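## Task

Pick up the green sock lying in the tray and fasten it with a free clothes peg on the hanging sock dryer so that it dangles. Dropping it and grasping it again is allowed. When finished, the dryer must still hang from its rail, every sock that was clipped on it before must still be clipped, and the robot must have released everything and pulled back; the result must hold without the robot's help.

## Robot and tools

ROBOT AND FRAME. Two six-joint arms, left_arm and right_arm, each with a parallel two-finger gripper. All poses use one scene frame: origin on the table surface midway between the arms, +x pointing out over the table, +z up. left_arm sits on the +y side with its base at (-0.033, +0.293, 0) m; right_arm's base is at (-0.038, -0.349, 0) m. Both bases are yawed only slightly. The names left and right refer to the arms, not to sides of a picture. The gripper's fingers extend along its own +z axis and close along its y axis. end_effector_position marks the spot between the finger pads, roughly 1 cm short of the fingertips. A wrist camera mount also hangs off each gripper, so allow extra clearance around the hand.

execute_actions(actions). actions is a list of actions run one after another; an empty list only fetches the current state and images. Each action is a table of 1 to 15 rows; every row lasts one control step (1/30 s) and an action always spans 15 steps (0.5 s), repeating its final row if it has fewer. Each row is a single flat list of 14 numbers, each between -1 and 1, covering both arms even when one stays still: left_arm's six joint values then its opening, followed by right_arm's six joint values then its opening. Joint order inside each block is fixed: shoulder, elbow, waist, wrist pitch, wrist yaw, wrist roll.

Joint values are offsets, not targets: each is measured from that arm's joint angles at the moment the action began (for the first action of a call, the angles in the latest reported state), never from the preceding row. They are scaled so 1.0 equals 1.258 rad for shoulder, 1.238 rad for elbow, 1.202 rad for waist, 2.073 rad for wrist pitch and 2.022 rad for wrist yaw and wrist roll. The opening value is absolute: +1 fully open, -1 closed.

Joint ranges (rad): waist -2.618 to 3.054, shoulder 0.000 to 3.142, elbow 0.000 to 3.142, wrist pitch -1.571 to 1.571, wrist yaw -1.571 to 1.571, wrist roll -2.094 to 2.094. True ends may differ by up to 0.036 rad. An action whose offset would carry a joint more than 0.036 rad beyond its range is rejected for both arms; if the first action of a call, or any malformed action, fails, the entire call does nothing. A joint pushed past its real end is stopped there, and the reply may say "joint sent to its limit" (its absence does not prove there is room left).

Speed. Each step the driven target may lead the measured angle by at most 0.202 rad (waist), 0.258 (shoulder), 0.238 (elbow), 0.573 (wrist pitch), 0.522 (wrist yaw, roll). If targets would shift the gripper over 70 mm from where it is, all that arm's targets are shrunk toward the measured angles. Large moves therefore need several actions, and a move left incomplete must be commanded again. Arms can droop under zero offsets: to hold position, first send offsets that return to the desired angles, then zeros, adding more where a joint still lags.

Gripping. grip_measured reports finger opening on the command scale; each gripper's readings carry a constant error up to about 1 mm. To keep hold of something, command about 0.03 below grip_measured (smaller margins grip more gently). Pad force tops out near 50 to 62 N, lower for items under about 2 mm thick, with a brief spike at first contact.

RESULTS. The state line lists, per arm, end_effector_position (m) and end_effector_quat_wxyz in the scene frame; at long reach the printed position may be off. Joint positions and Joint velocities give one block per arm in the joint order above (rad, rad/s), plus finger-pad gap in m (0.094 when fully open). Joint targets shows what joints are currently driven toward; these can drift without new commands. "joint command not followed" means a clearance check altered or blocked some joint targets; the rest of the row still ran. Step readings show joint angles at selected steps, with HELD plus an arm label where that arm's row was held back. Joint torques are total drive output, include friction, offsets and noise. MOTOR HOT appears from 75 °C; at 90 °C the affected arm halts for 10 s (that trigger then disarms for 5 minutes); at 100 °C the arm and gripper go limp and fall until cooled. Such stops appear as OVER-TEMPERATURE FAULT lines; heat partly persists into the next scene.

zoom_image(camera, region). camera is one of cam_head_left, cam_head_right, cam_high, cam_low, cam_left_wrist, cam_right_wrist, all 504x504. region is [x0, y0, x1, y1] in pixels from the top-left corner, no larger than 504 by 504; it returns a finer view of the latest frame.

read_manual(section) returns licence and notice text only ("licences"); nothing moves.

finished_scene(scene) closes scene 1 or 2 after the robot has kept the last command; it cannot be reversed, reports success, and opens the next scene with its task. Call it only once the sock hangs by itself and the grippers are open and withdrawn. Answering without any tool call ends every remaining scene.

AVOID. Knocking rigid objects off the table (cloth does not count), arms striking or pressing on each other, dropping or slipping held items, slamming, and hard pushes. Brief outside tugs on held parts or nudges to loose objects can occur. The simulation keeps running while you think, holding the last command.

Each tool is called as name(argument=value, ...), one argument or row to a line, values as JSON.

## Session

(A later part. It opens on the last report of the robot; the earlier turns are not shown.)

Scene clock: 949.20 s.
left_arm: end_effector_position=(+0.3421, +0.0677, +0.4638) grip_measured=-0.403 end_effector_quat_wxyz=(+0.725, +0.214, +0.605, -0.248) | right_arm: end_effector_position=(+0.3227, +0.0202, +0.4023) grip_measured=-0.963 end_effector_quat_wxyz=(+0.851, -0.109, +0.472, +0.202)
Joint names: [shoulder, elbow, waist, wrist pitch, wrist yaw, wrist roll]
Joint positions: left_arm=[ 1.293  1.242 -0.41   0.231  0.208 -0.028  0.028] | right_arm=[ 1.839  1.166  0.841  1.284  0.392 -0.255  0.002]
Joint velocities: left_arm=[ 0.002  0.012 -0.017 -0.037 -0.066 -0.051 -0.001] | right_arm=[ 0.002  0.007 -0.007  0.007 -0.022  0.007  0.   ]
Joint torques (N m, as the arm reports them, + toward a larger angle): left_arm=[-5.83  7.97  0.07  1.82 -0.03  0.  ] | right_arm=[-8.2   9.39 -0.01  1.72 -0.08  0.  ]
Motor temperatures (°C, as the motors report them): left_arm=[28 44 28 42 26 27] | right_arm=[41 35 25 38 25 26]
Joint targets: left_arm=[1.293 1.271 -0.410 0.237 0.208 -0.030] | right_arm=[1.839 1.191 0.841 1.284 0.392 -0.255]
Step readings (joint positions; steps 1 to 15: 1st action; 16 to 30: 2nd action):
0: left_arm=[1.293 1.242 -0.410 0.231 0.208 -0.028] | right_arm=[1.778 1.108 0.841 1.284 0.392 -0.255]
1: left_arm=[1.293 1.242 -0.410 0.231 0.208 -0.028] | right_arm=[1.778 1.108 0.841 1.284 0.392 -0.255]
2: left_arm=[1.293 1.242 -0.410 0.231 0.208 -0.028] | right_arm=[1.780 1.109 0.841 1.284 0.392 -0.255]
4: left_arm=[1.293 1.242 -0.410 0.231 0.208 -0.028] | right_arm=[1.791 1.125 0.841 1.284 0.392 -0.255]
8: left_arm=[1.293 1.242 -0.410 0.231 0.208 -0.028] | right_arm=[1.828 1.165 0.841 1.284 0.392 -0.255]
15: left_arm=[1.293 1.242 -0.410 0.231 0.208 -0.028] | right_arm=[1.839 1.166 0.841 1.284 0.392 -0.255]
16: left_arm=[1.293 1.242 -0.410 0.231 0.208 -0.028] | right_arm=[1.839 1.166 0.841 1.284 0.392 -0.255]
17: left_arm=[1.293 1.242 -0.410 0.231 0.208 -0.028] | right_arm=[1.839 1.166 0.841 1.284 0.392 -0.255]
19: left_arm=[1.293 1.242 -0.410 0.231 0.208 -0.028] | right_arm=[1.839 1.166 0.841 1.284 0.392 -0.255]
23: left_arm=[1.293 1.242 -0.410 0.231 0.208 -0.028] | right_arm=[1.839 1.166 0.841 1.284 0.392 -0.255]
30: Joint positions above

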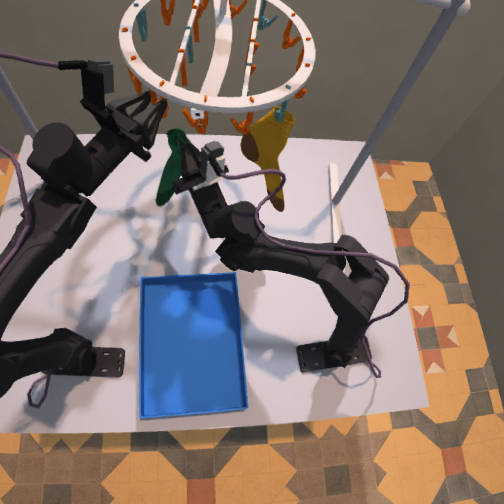

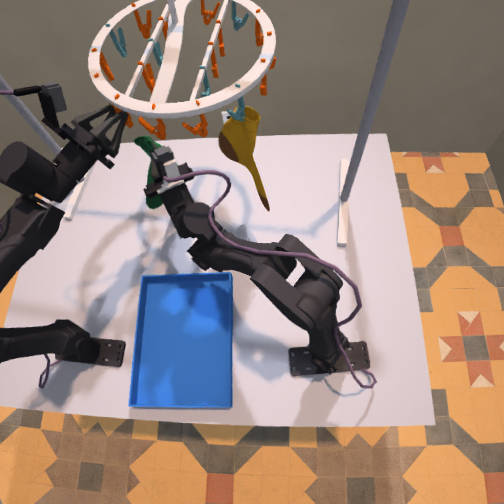

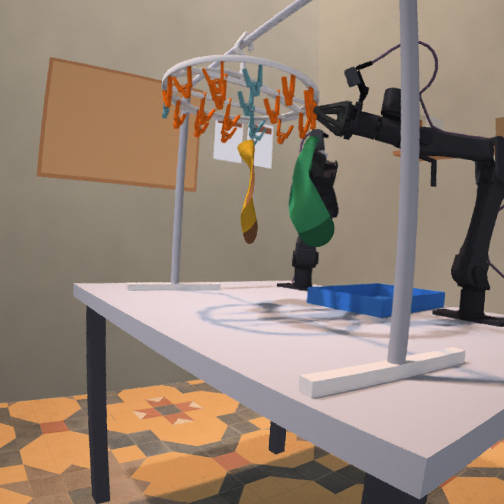

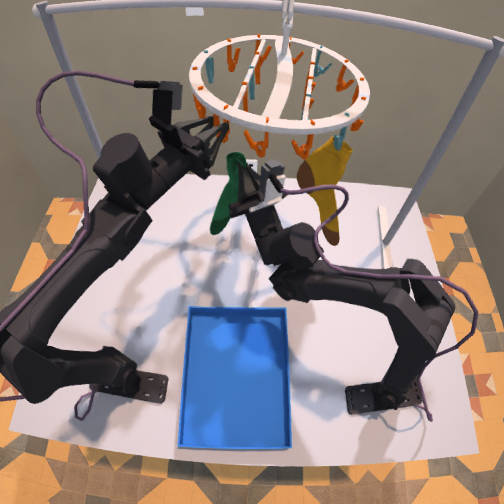

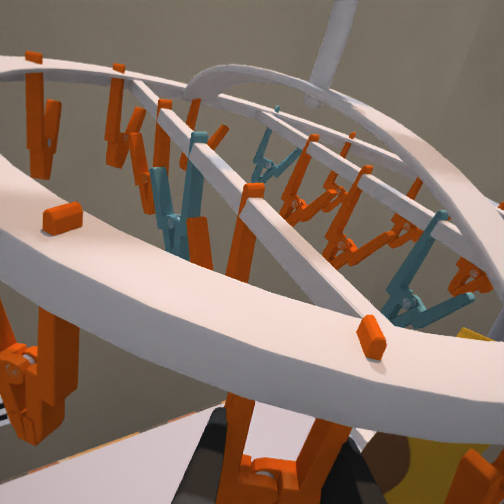

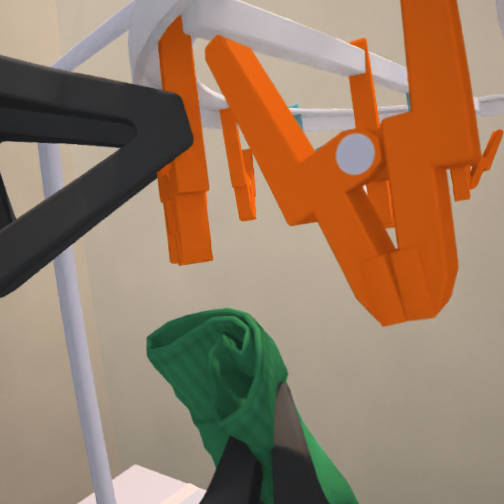

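execute_actions(
  actions=[
    [[0,0.023,0,0.003,0,-0.001,-0.42,0.01,0.035,-0.004,0,0,0,-1],[0,0.023,0,0.003,0,-0.001,-0.42,0.021,0.049,-0.008,0,0,0,-1],[0,0.023,0,0.003,0,-0.001,-0.42,0.033,0.063,-0.011,0,0,0,-1],[0,0.023,0,0.003,0,-0.001,-0.42,0.045,0.077,-0.014,0,0,0,-1],[0,0.023,0,0.003,0,-0.001,-0.42,0.056,0.091,-0.0175,0,0,0,-1],[0,0.023,0,0.003,0,-0.001,-0.42,0.0676,0.104,-0.0175,0,0,0,-1]],
    [[0,0.023,0,0.003,0,-0.001,-0.42,0,0.02,0,0,0,0,-1]],
  ],
)

Scene clock: 960.07 s.
left_arm: end_effector_position=(+0.3421, +0.0677, +0.4638) grip_measured=-0.403 end_effector_quat_wxyz=(+0.725, +0.214, +0.605, -0.248) | right_arm: end_effector_position=(+0.3399, +0.0310, +0.4009) grip_measured=-0.963 end_effector_quat_wxyz=(+0.855, -0.102, +0.469, +0.198)
Joint names: [shoulder, elbow, waist, wrist pitch, wrist yaw, wrist roll]
Joint positions: left_arm=[ 1.293  1.242 -0.41   0.231  0.208 -0.028  0.028] | right_arm=[ 1.92   1.259  0.827  1.284  0.392 -0.255  0.002]
Joint velocities: left_arm=[ 0.012  0.012 -0.022 -0.022  0.007 -0.051  0.001] | right_arm=[ 0.002 -0.007 -0.022 -0.007  0.007 -0.037  0.   ]
Joint torques (N m, as the arm reports them, + toward a larger angle): left_arm=[-5.81  7.96  0.03  1.82 -0.04  0.  ] | right_arm=[-8.77  9.34  0.    1.71 -0.08  0.  ]
Motor temperatures (°C, as the motors report them): left_arm=[28 44 28 42 26 27] | right_arm=[41 35 25 38 25 26]
Joint targets: left_arm=[1.293 1.271 -0.410 0.237 0.208 -0.030] | right_arm=[1.920 1.284 0.827 1.284 0.392 -0.255]
Step readings (joint positions; steps 1 to 15: 1st action; 16 to 30: 2nd action):
0: left_arm=[1.293 1.242 -0.410 0.231 0.208 -0.028] | right_arm=[1.839 1.166 0.841 1.284 0.392 -0.255]
1: left_arm=[1.293 1.242 -0.410 0.231 0.208 -0.028] | right_arm=[1.839 1.166 0.841 1.284 0.392 -0.255]
2: left_arm=[1.293 1.242 -0.410 0.231 0.208 -0.028] | right_arm=[1.841 1.169 0.841 1.284 0.392 -0.255]
4: left_arm=[1.293 1.242 -0.410 0.231 0.208 -0.028] | right_arm=[1.858 1.196 0.840 1.284 0.392 -0.255]
8: left_arm=[1.293 1.242 -0.410 0.231 0.208 -0.028] | right_arm=[1.906 1.256 0.830 1.284 0.392 -0.255]
15: left_arm=[1.293 1.242 -0.410 0.231 0.208 -0.028] | right_arm=[1.920 1.259 0.827 1.284 0.392 -0.255]
16: left_arm=[1.293 1.242 -0.410 0.231 0.208 -0.028] | right_arm=[1.920 1.259 0.827 1.284 0.392 -0.255]
17: left_arm=[1.293 1.242 -0.410 0.231 0.208 -0.028] | right_arm=[1.920 1.259 0.827 1.284 0.392 -0.255]
19: left_arm=[1.293 1.242 -0.410 0.231 0.208 -0.028] | right_arm=[1.920 1.259 0.827 1.284 0.392 -0.255]
23: left_arm=[1.293 1.242 -0.410 0.231 0.208 -0.028] | right_arm=[1.920 1.259 0.827 1.284 0.392 -0.255]
30: Joint positions above

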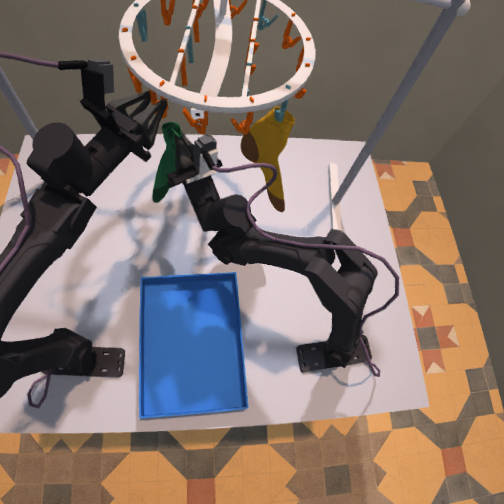

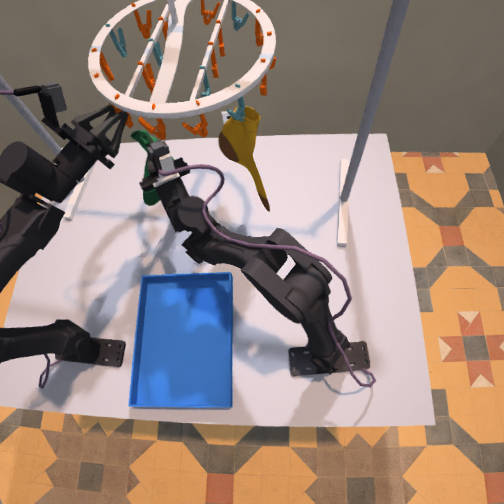

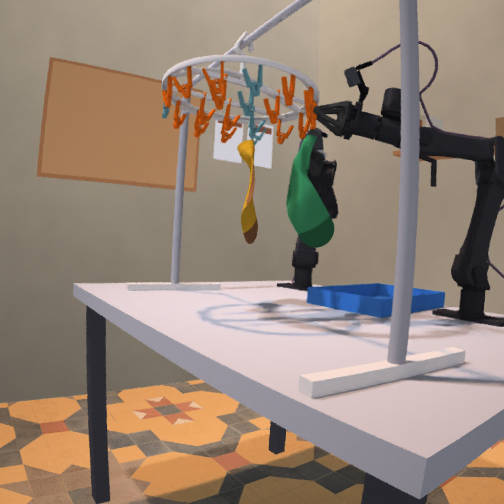

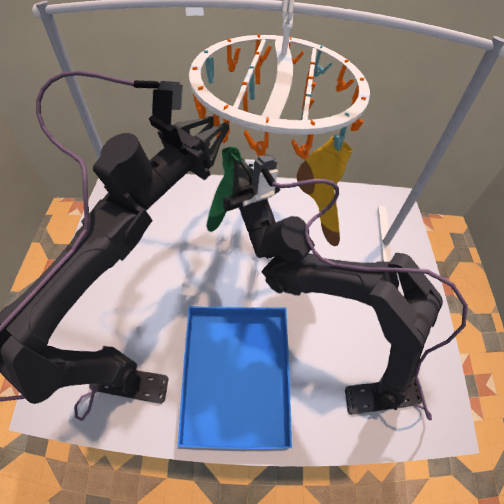

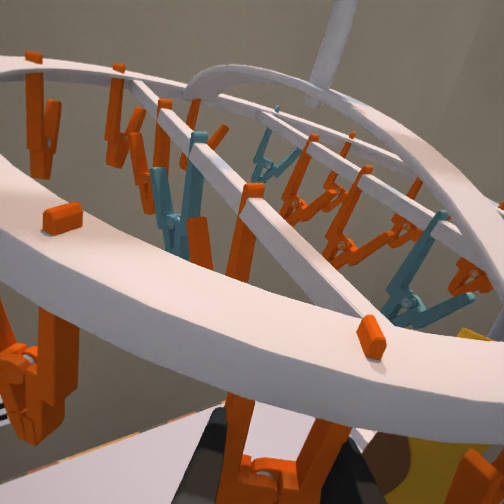

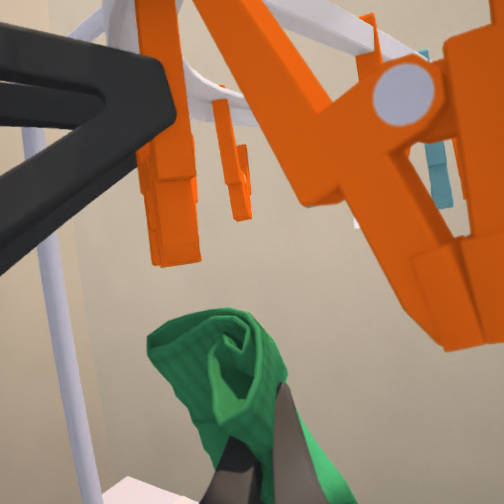

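zoom_image(
  camera="cam_right_wrist",
  region=[110, 160, 280, 330],
)

zoom_image(
  camera="cam_low",
  region=[195, 100, 295, 200],
)

Region (110, 160, 280, 330) of cam_right_wrist's 504x504 image, scaled by 2.965, with more detail than that image has.

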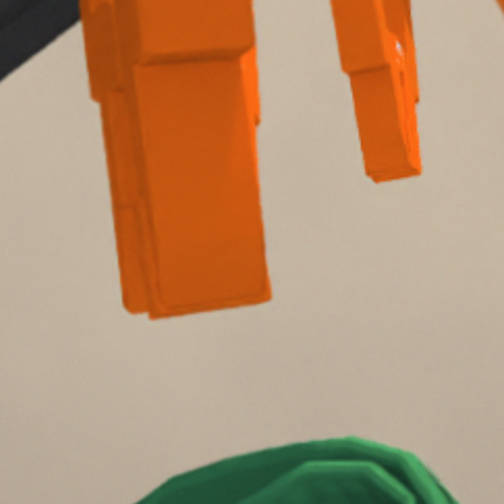

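Region (195, 100, 295, 200) of cam_low's 504x504 image, scaled by 5.040, with more detail than that image has.

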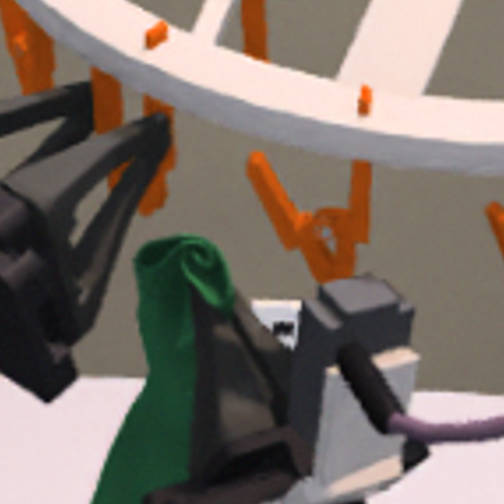

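execute_actions(
  actions=[
    [[0,0.023,0,0.003,0,-0.001,-0.42,0.01,0.035,0,0,0,0,-1],[0,0.023,0,0.003,0,-0.001,-0.42,0.02,0.048,0,0,0,0,-1],[0,0.023,0,0.003,0,-0.001,-0.42,0.03,0.061,0,0,0,0,-1],[0,0.023,0,0.003,0,-0.001,-0.42,0.04,0.074,0,0,0,0,-1],[0,0.023,0,0.003,0,-0.001,-0.42,0.05,0.087,0,0,0,0,-1],[0,0.023,0,0.003,0,-0.001,-0.42,0.059,0.0985,0,0,0,0,-1]],
    [[0,0.023,0,0.003,0,-0.001,-0.42,0,0.02,0,0,0,0,-1]],
  ],
)

zoom_image(
  camera="cam_right_wrist",
  region=[110, 170, 280, 340],
)

zoom_image(
  camera="cam_low",
  region=[195, 100, 295, 200],
)

Scene clock: 971.10 s.
left_arm: end_effector_position=(+0.3421, +0.0677, +0.4638) grip_measured=-0.403 end_effector_quat_wxyz=(+0.725, +0.214, +0.605, -0.248) | right_arm: end_effector_position=(+0.3498, +0.0439, +0.4012) grip_measured=-0.963 end_effector_quat_wxyz=(+0.858, -0.098, +0.463, +0.201)
Joint names: [shoulder, elbow, waist, wrist pitch, wrist yaw, wrist roll]
Joint positions: left_arm=[ 1.293  1.242 -0.41   0.231  0.208 -0.028  0.028] | right_arm=[ 1.989  1.345  0.827  1.284  0.392 -0.255  0.002]
Joint velocities: left_arm=[ 0.002  0.007 -0.002  0.037 -0.051 -0.051  0.001] | right_arm=[ 0.017  0.002 -0.017 -0.037 -0.022 -0.007 -0.002]
Joint torques (N m, as the arm reports them, + toward a larger angle): left_arm=[-5.83  8.    0.03  1.81 -0.04  0.  ] | right_arm=[-9.36  9.37  0.    1.71 -0.08  0.  ]
Motor temperatures (°C, as the motors report them): left_arm=[28 44 28 42 26 27] | right_arm=[41 35 25 38 25 26]
Joint targets: left_arm=[1.293 1.271 -0.410 0.237 0.208 -0.030] | right_arm=[1.989 1.370 0.827 1.284 0.392 -0.255]
Step readings (joint positions; steps 1 to 15: 1st action; 16 to 30: 2nd action):
0: left_arm=[1.293 1.242 -0.410 0.231 0.208 -0.028] | right_arm=[1.920 1.259 0.827 1.284 0.392 -0.255]
1: left_arm=[1.293 1.242 -0.410 0.231 0.208 -0.028] | right_arm=[1.920 1.259 0.827 1.284 0.392 -0.255]
2: left_arm=[1.293 1.242 -0.410 0.231 0.208 -0.028] | right_arm=[1.922 1.262 0.827 1.284 0.392 -0.255]
4: left_arm=[1.293 1.242 -0.410 0.231 0.208 -0.028] | right_arm=[1.937 1.287 0.827 1.284 0.392 -0.255]
8: left_arm=[1.293 1.242 -0.410 0.231 0.208 -0.028] | right_arm=[1.978 1.342 0.827 1.284 0.392 -0.255]
15: left_arm=[1.293 1.242 -0.410 0.231 0.208 -0.028] | right_arm=[1.989 1.345 0.827 1.284 0.392 -0.255]
16: left_arm=[1.293 1.242 -0.410 0.231 0.208 -0.028] | right_arm=[1.989 1.345 0.827 1.284 0.392 -0.255]
17: left_arm=[1.293 1.242 -0.410 0.231 0.208 -0.028] | right_arm=[1.989 1.345 0.827 1.284 0.392 -0.255]
19: left_arm=[1.293 1.242 -0.410 0.231 0.208 -0.028] | right_arm=[1.989 1.345 0.827 1.284 0.392 -0.255]
23: left_arm=[1.293 1.242 -0.410 0.231 0.208 -0.028] | right_arm=[1.989 1.345 0.827 1.284 0.392 -0.255]
30: Joint positions above

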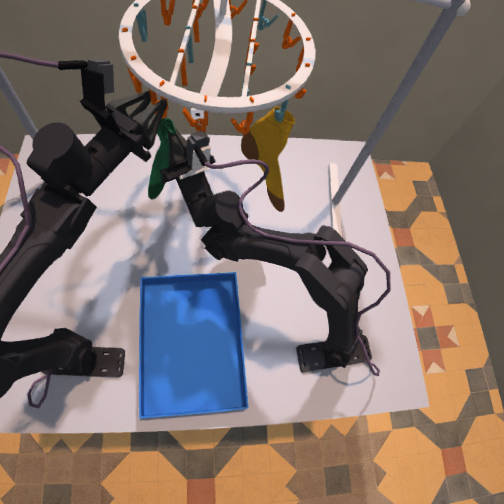

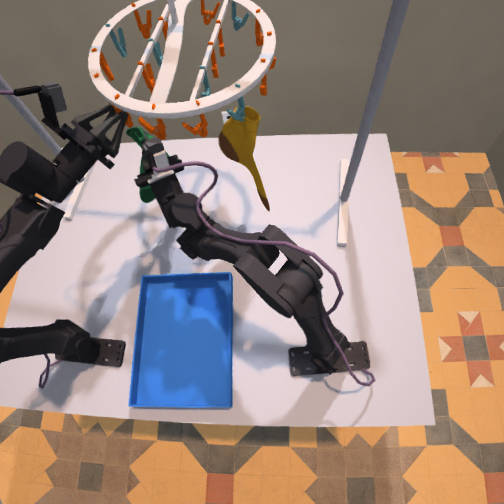

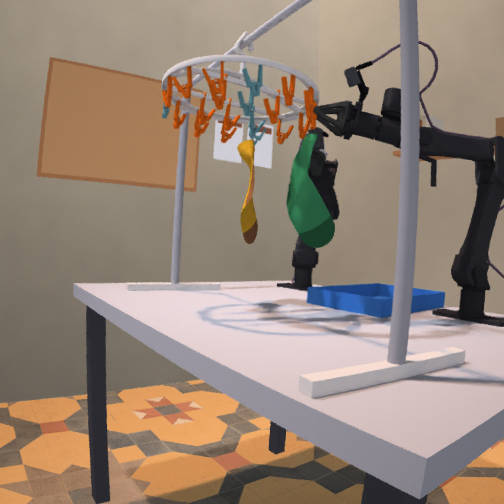

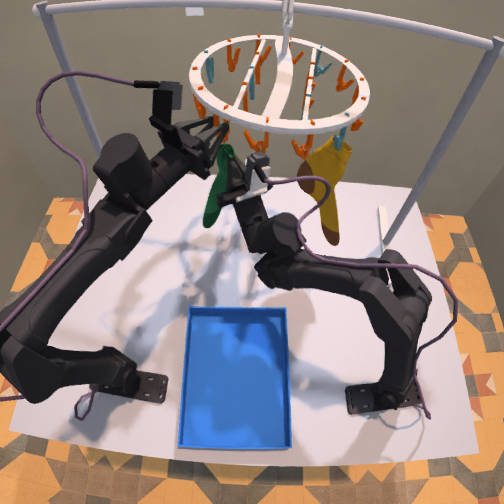

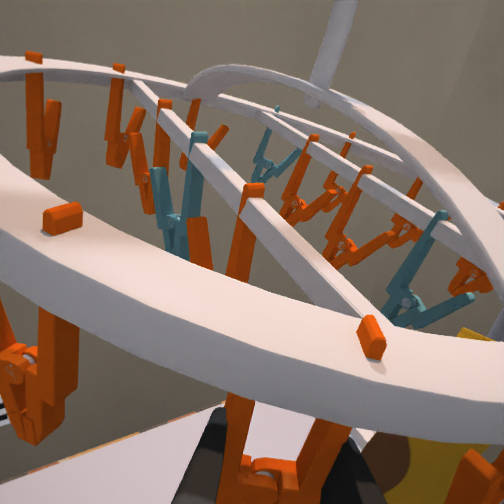

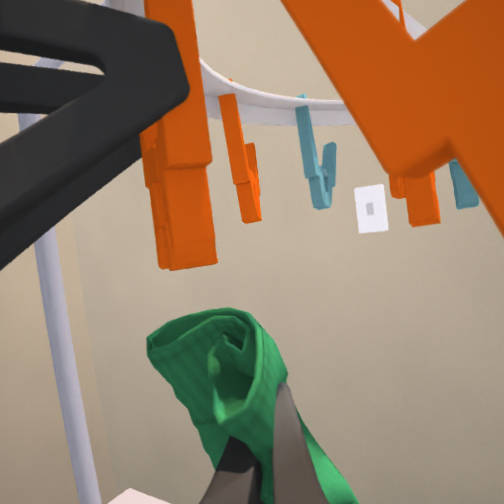

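Region (110, 170, 280, 340) of cam_right_wrist's 504x504 image, scaled by 2.965, with more detail than that image has.

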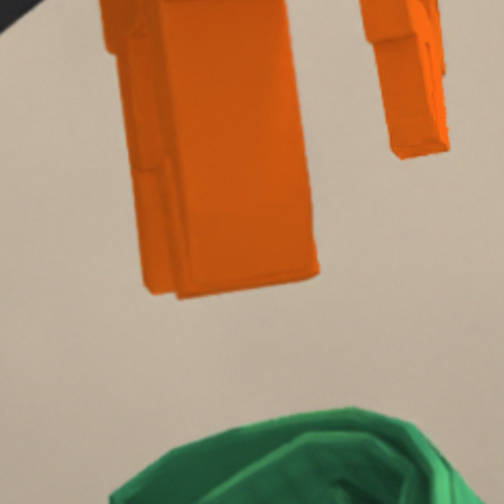

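Region (195, 100, 295, 200) of cam_low's 504x504 image, scaled by 5.040, with more detail than that image has.

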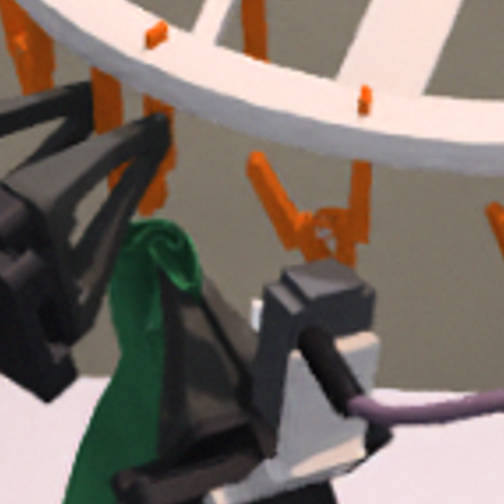

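execute_actions(
  actions=[
    [[0,0.023,0,0.003,0,-0.001,-0.42,0.006,0.035,0,0,0,0,-1],[0,0.023,0,0.003,0,-0.001,-0.42,0.012,0.045,0,0,0,0,-1],[0,0.023,0,0.003,0,-0.001,-0.42,0.018,0.055,0,0,0,0,-1],[0,0.023,0,0.003,0,-0.001,-0.42,0.0235,0.064,0,0,0,0,-1],[0,0.023,0,0.003,0,-0.001,-0.42,0.0235,0.0723,0,0,0,0,-1]],
    [[0,0.023,0,0.003,0,-0.001,-0.42,0,0.02,0,0,0,0,-1]],
  ],
)

zoom_image(
  camera="cam_right_wrist",
  region=[120, 220, 280, 380],
)

Scene clock: 982.37 s.
left_arm: end_effector_position=(+0.3421, +0.0677, +0.4638) grip_measured=-0.403 end_effector_quat_wxyz=(+0.725, +0.214, +0.605, -0.248) | right_arm: end_effector_position=(+0.3519, +0.0465, +0.4132) grip_measured=-0.963 end_effector_quat_wxyz=(+0.864, -0.088, +0.451, +0.206)
Joint names: [shoulder, elbow, waist, wrist pitch, wrist yaw, wrist roll]
Joint positions: left_arm=[ 1.293  1.242 -0.41   0.231  0.208 -0.028  0.028] | right_arm=[ 2.01   1.399  0.827  1.284  0.392 -0.255  0.002]
Joint velocities: left_arm=[ 0.007  0.002  0.002  0.022  0.095  0.022 -0.001] | right_arm=[ 0.002 -0.007 -0.007  0.081 -0.007  0.007 -0.   ]
Joint torques (N m, as the arm reports them, + toward a larger angle): left_arm=[-5.82  8.02  0.02  1.82 -0.03  0.01] | right_arm=[-9.61  9.4  -0.01  1.65 -0.09 -0.01]
Motor temperatures (°C, as the motors report them): left_arm=[28 44 28 42 26 27] | right_arm=[42 36 25 37 25 26]
Joint targets: left_arm=[1.293 1.271 -0.410 0.237 0.208 -0.030] | right_arm=[2.010 1.424 0.827 1.284 0.392 -0.255]
Step readings (joint positions; steps 1 to 15: 1st action; 16 to 30: 2nd action):
0: left_arm=[1.293 1.242 -0.410 0.231 0.208 -0.028] | right_arm=[1.989 1.345 0.827 1.284 0.392 -0.255]
1: left_arm=[1.293 1.242 -0.410 0.231 0.208 -0.028] | right_arm=[1.989 1.345 0.827 1.284 0.392 -0.255]
2: left_arm=[1.293 1.242 -0.410 0.231 0.208 -0.028] | right_arm=[1.989 1.347 0.827 1.284 0.392 -0.255]
4: left_arm=[1.293 1.242 -0.410 0.231 0.208 -0.028] | right_arm=[1.999 1.366 0.827 1.284 0.392 -0.255]
8: left_arm=[1.293 1.242 -0.410 0.231 0.208 -0.028] | right_arm=[2.010 1.396 0.827 1.284 0.392 -0.255]
15: left_arm=[1.293 1.242 -0.410 0.231 0.208 -0.028] | right_arm=[2.010 1.399 0.827 1.284 0.392 -0.255]
16: left_arm=[1.293 1.242 -0.410 0.231 0.208 -0.028] | right_arm=[2.010 1.399 0.827 1.284 0.392 -0.255]
17: left_arm=[1.293 1.242 -0.410 0.231 0.208 -0.028] | right_arm=[2.010 1.399 0.827 1.284 0.392 -0.255]
19: left_arm=[1.293 1.242 -0.410 0.231 0.208 -0.028] | right_arm=[2.010 1.399 0.827 1.284 0.392 -0.255]
23: left_arm=[1.293 1.242 -0.410 0.231 0.208 -0.028] | right_arm=[2.010 1.399 0.827 1.284 0.392 -0.255]
30: Joint positions above

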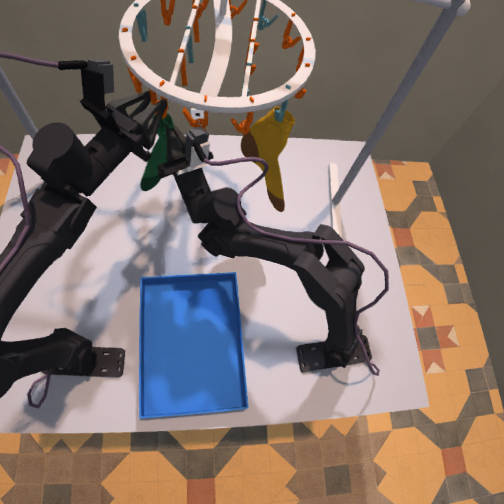

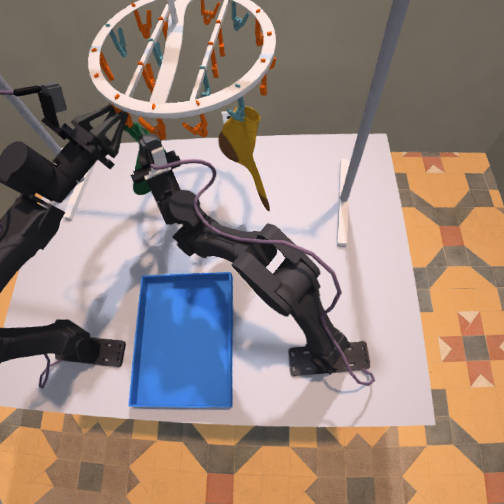

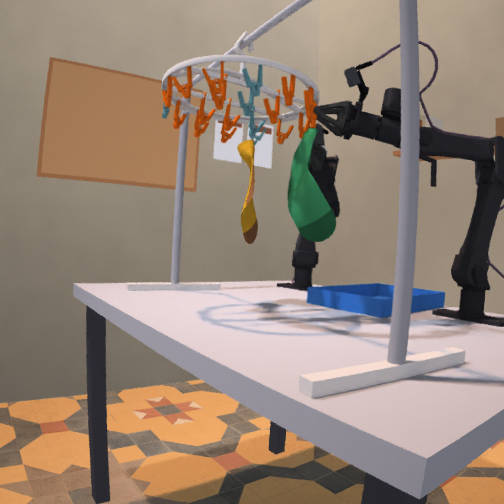

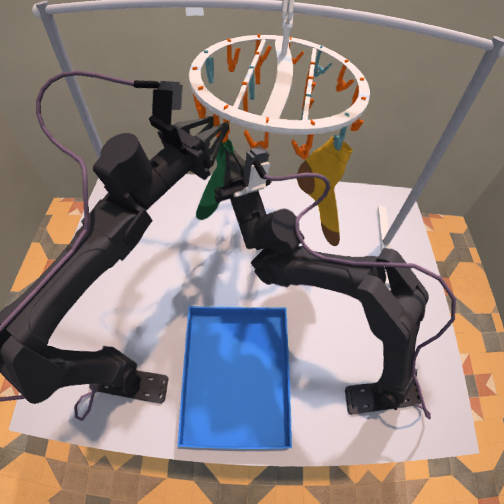

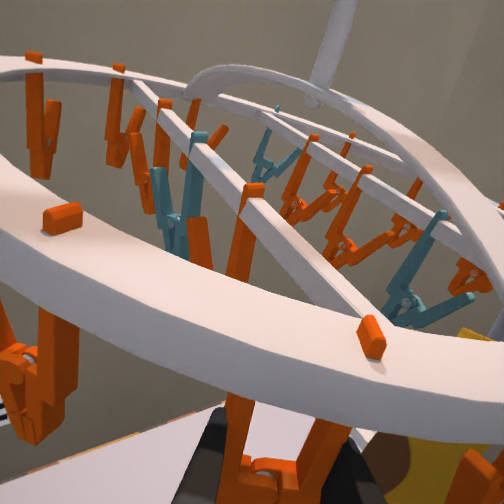

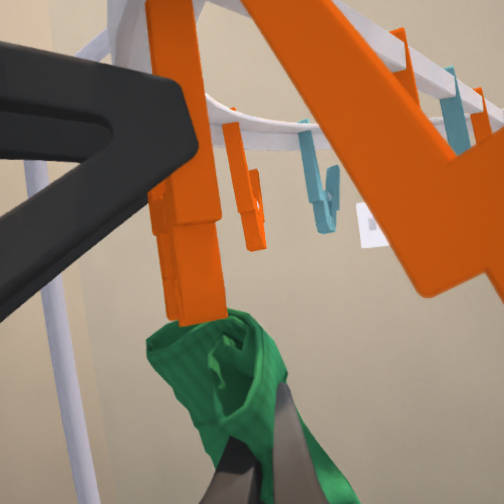

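Region (120, 220, 280, 380) of cam_right_wrist's 504x504 image, scaled by 3.150, with more detail than that image has.

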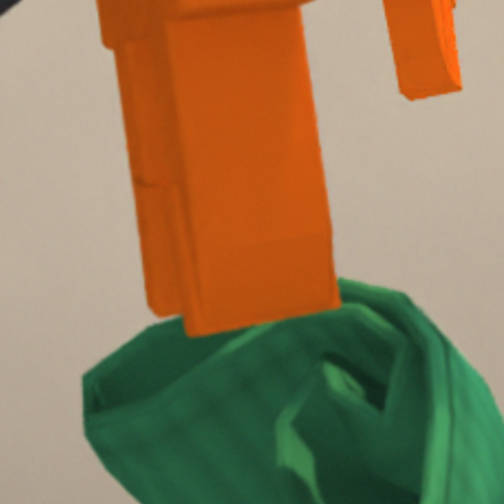

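execute_actions(
  actions=[
    [[0,0.023,0,0.003,0,-0.001,-0.42,0,0.03,0,0,0,0,-1],[0,0.023,0,0.003,0,-0.001,-0.42,0,0.036,0,0,0,0,-1],[0,0.023,0,0.003,0,-0.001,-0.42,0,0.0412,0,0,0,0,-1]],
    [[0,0.023,0,0.003,0,-0.001,-0.42,0,0.02,0,0,0,0,-1]],
  ],
)

zoom_image(
  camera="cam_right_wrist",
  region=[120, 230, 280, 390],
)

Scene clock: 993.47 s.
left_arm: end_effector_position=(+0.3420, +0.0677, +0.4639) grip_measured=-0.403 end_effector_quat_wxyz=(+0.725, +0.214, +0.605, -0.248) | right_arm: end_effector_position=(+0.3513, +0.0457, +0.4200) grip_measured=-0.963 end_effector_quat_wxyz=(+0.867, -0.084, +0.446, +0.208)
Joint names: [shoulder, elbow, waist, wrist pitch, wrist yaw, wrist roll]
Joint positions: left_arm=[ 1.293  1.242 -0.41   0.231  0.208 -0.028  0.028] | right_arm=[ 2.01   1.416  0.827  1.284  0.392 -0.255  0.002]
Joint velocities: left_arm=[ 0.017 -0.022 -0.002 -0.022  0.022 -0.007 -0.001] | right_arm=[ 0.007  0.017  0.007 -0.037  0.037 -0.007  0.001]
Joint torques (N m, as the arm reports them, + toward a larger angle): left_arm=[-5.82  8.    0.03  1.81 -0.03  0.  ] | right_arm=[-9.59  9.42 -0.01  1.63 -0.09  0.  ]
Motor temperatures (°C, as the motors report them): left_arm=[28 44 28 42 26 27] | right_arm=[43 36 25 37 25 26]
Joint targets: left_arm=[1.293 1.271 -0.410 0.238 0.208 -0.030] | right_arm=[2.010 1.441 0.827 1.284 0.392 -0.255]
Step readings (joint positions; steps 1 to 15: 1st action; 16 to 30: 2nd action):
0: left_arm=[1.293 1.242 -0.410 0.231 0.208 -0.028] | right_arm=[2.010 1.399 0.827 1.284 0.392 -0.255]
1: left_arm=[1.293 1.242 -0.410 0.231 0.208 -0.028] | right_arm=[2.010 1.399 0.827 1.284 0.392 -0.255]
2: left_arm=[1.293 1.242 -0.410 0.231 0.208 -0.028] | right_arm=[2.010 1.399 0.827 1.284 0.392 -0.255]
4: left_arm=[1.293 1.242 -0.410 0.231 0.208 -0.028] | right_arm=[2.010 1.404 0.827 1.284 0.392 -0.255]
8: left_arm=[1.293 1.242 -0.410 0.231 0.208 -0.028] | right_arm=[2.010 1.415 0.827 1.284 0.392 -0.255]
15: left_arm=[1.293 1.242 -0.410 0.231 0.208 -0.028] | right_arm=[2.010 1.416 0.827 1.284 0.392 -0.255]
16: left_arm=[1.293 1.242 -0.410 0.231 0.208 -0.028] | right_arm=[2.010 1.416 0.827 1.284 0.392 -0.255]
17: left_arm=[1.293 1.242 -0.410 0.231 0.208 -0.028] | right_arm=[2.010 1.416 0.827 1.284 0.392 -0.255]
19: left_arm=[1.293 1.242 -0.410 0.231 0.208 -0.028] | right_arm=[2.010 1.416 0.827 1.284 0.392 -0.255]
23: left_arm=[1.293 1.242 -0.410 0.231 0.208 -0.028] | right_arm=[2.010 1.416 0.827 1.284 0.392 -0.255]
30: Joint positions above

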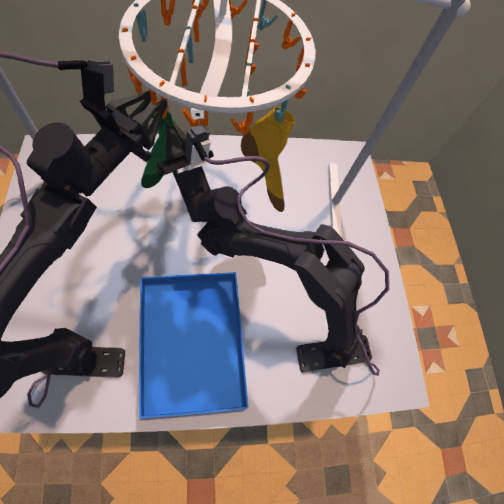

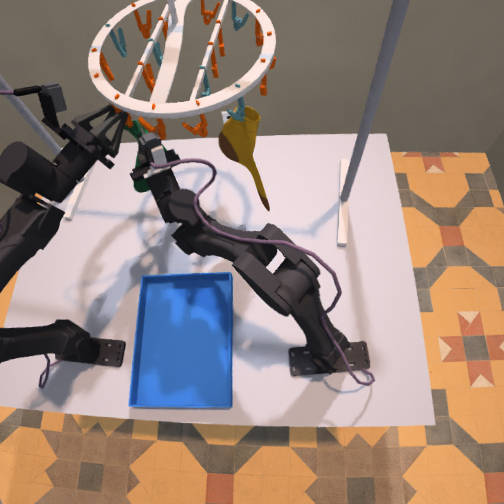

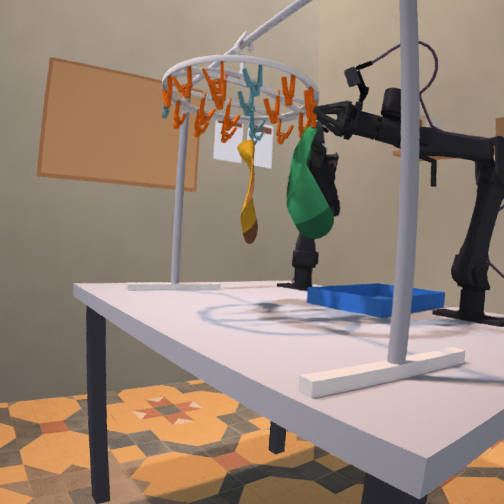

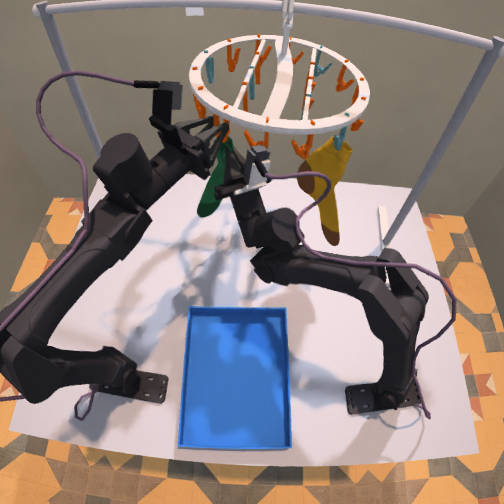

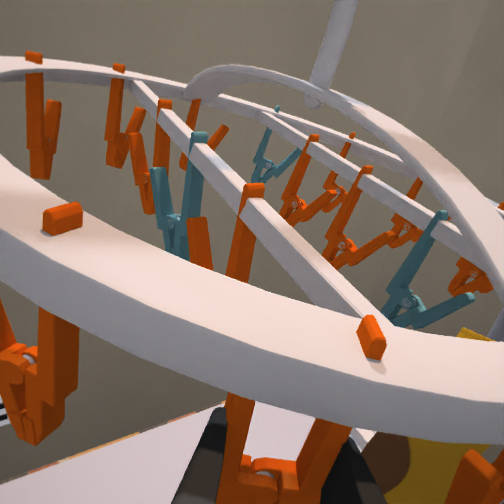

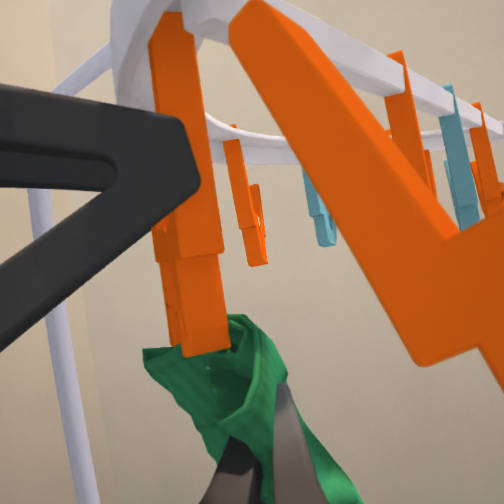

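Region (120, 230, 280, 390) of cam_right_wrist's 504x504 image, scaled by 3.150, with more detail than that image has.

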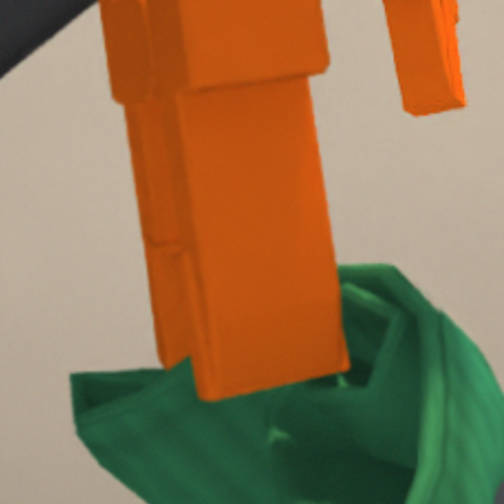

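execute_actions(
  actions=[
    [[0,0.023,0,0.003,0,-0.001,-0.42,0,0.03,0,0,0,0,-1],[0,0.023,0,0.003,0,-0.001,-0.42,0,0.036,0,0,0,0,-1],[0,0.023,0,0.003,0,-0.001,-0.42,0,0.0412,0,0,0,0,-1]],
    [[0,0.023,0,0.003,0,-0.001,-0.42,0,0.02,0,0,0,0,-1]],
  ],
)

zoom_image(
  camera="cam_right_wrist",
  region=[120, 250, 280, 410],
)

Scene clock: 1023.67 s.
left_arm: end_effector_position=(+0.3419, +0.0678, +0.4649) grip_measured=-0.403 end_effector_quat_wxyz=(+0.727, +0.214, +0.604, -0.249) | right_arm: end_effector_position=(+0.3507, +0.0450, +0.4262) grip_measured=-0.963 end_effector_quat_wxyz=(+0.869, -0.079, +0.441, +0.210)
Joint names: [shoulder, elbow, waist, wrist pitch, wrist yaw, wrist roll]
Joint positions: left_arm=[ 1.293  1.242 -0.41   0.236  0.208 -0.028  0.028] | right_arm=[ 2.01   1.431  0.827  1.284  0.392 -0.255  0.002]
Joint velocities: left_arm=[ 0.012 -0.002  0.022 -0.037 -0.037 -0.022  0.002] | right_arm=[-0.002 -0.012 -0.002 -0.007 -0.037  0.066  0.   ]
Joint torques (N m, as the arm reports them, + toward a larger angle): left_arm=[-5.83  7.99  0.04  1.79 -0.04  0.  ] | right_arm=[-9.59  9.44 -0.01  1.61 -0.09  0.  ]
Motor temperatures (°C, as the motors report them): left_arm=[28 44 28 43 26 27] | right_arm=[44 36 25 37 25 26]
Joint targets: left_arm=[1.293 1.271 -0.410 0.240 0.208 -0.030] | right_arm=[2.010 1.455 0.827 1.284 0.392 -0.255]
Step readings (joint positions; steps 1 to 15: 1st action; 16 to 30: 2nd action):
0: left_arm=[1.293 1.242 -0.410 0.231 0.208 -0.028] | right_arm=[2.010 1.416 0.827 1.284 0.392 -0.255]
1: left_arm=[1.293 1.242 -0.410 0.231 0.208 -0.028] | right_arm=[2.010 1.416 0.827 1.284 0.392 -0.255]
2: left_arm=[1.293 1.242 -0.410 0.231 0.208 -0.028] | right_arm=[2.010 1.416 0.827 1.284 0.392 -0.255]
4: left_arm=[1.293 1.242 -0.410 0.231 0.208 -0.028] | right_arm=[2.010 1.420 0.827 1.284 0.392 -0.255]
8: left_arm=[1.293 1.242 -0.410 0.233 0.208 -0.028] | right_arm=[2.010 1.430 0.827 1.284 0.392 -0.255]
15: left_arm=[1.293 1.242 -0.410 0.234 0.208 -0.028] | right_arm=[2.010 1.431 0.827 1.284 0.392 -0.255]
16: left_arm=[1.293 1.242 -0.410 0.234 0.208 -0.028] | right_arm=[2.010 1.431 0.827 1.284 0.392 -0.255]
17: left_arm=[1.293 1.242 -0.410 0.234 0.208 -0.028] | right_arm=[2.010 1.431 0.827 1.284 0.392 -0.255]
19: left_arm=[1.293 1.242 -0.410 0.235 0.208 -0.028] | right_arm=[2.010 1.431 0.827 1.284 0.392 -0.255]
23: left_arm=[1.293 1.242 -0.410 0.236 0.208 -0.028] | right_arm=[2.010 1.431 0.827 1.284 0.392 -0.255]
30: Joint positions above

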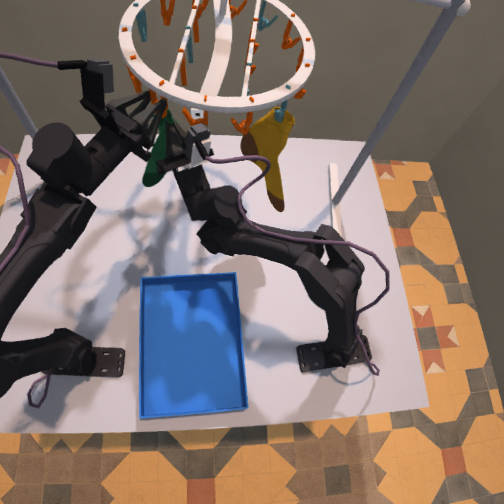

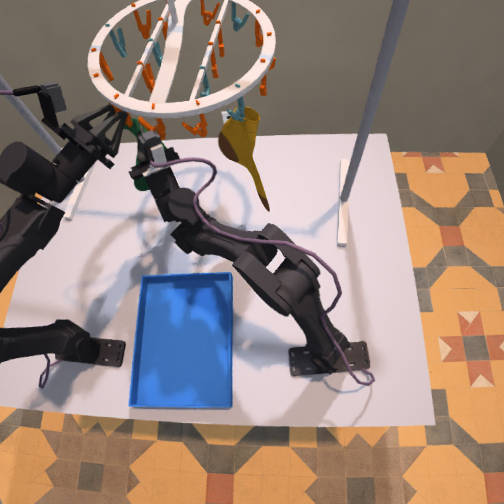

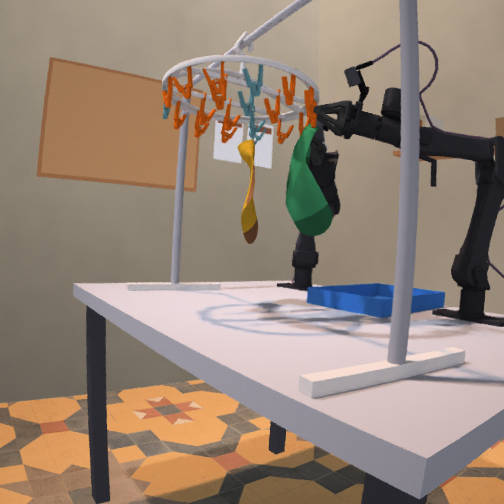

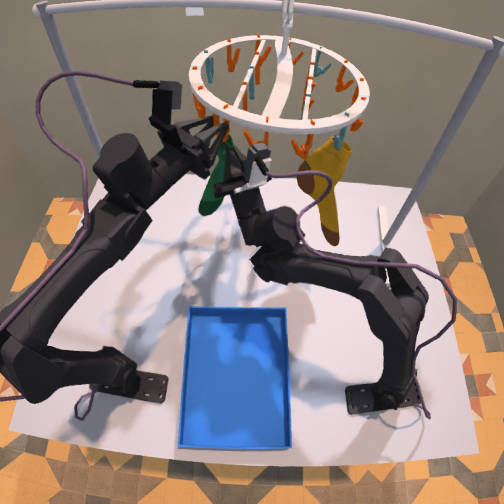

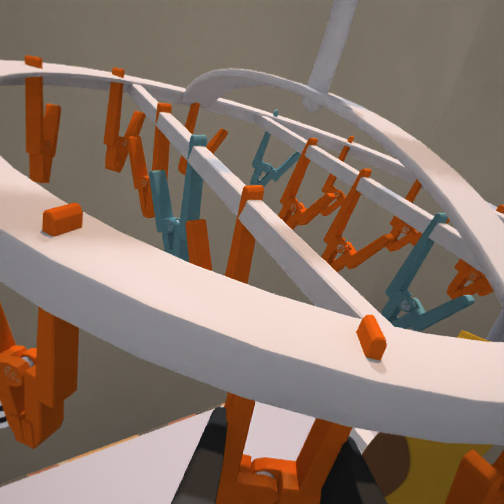

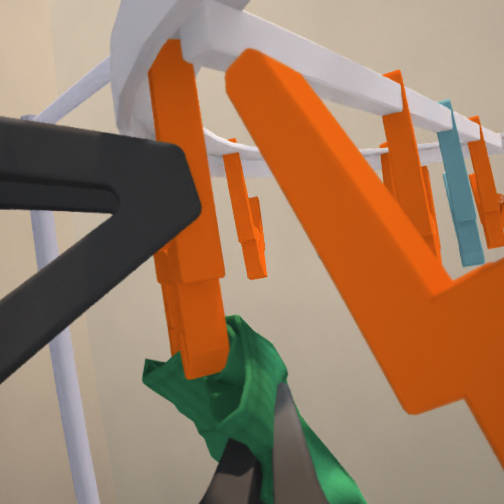

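Region (120, 250, 280, 410) of cam_right_wrist's 504x504 image, scaled by 3.150, with more detail than that image has.

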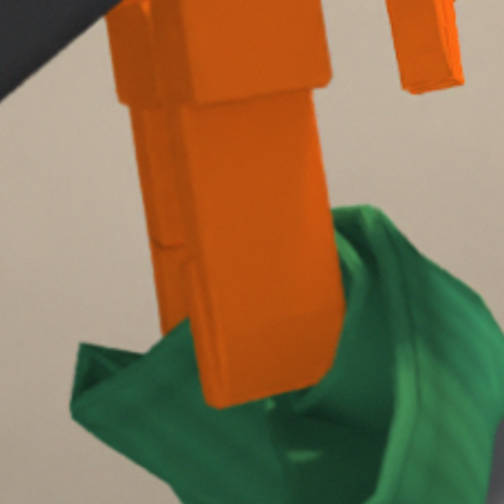

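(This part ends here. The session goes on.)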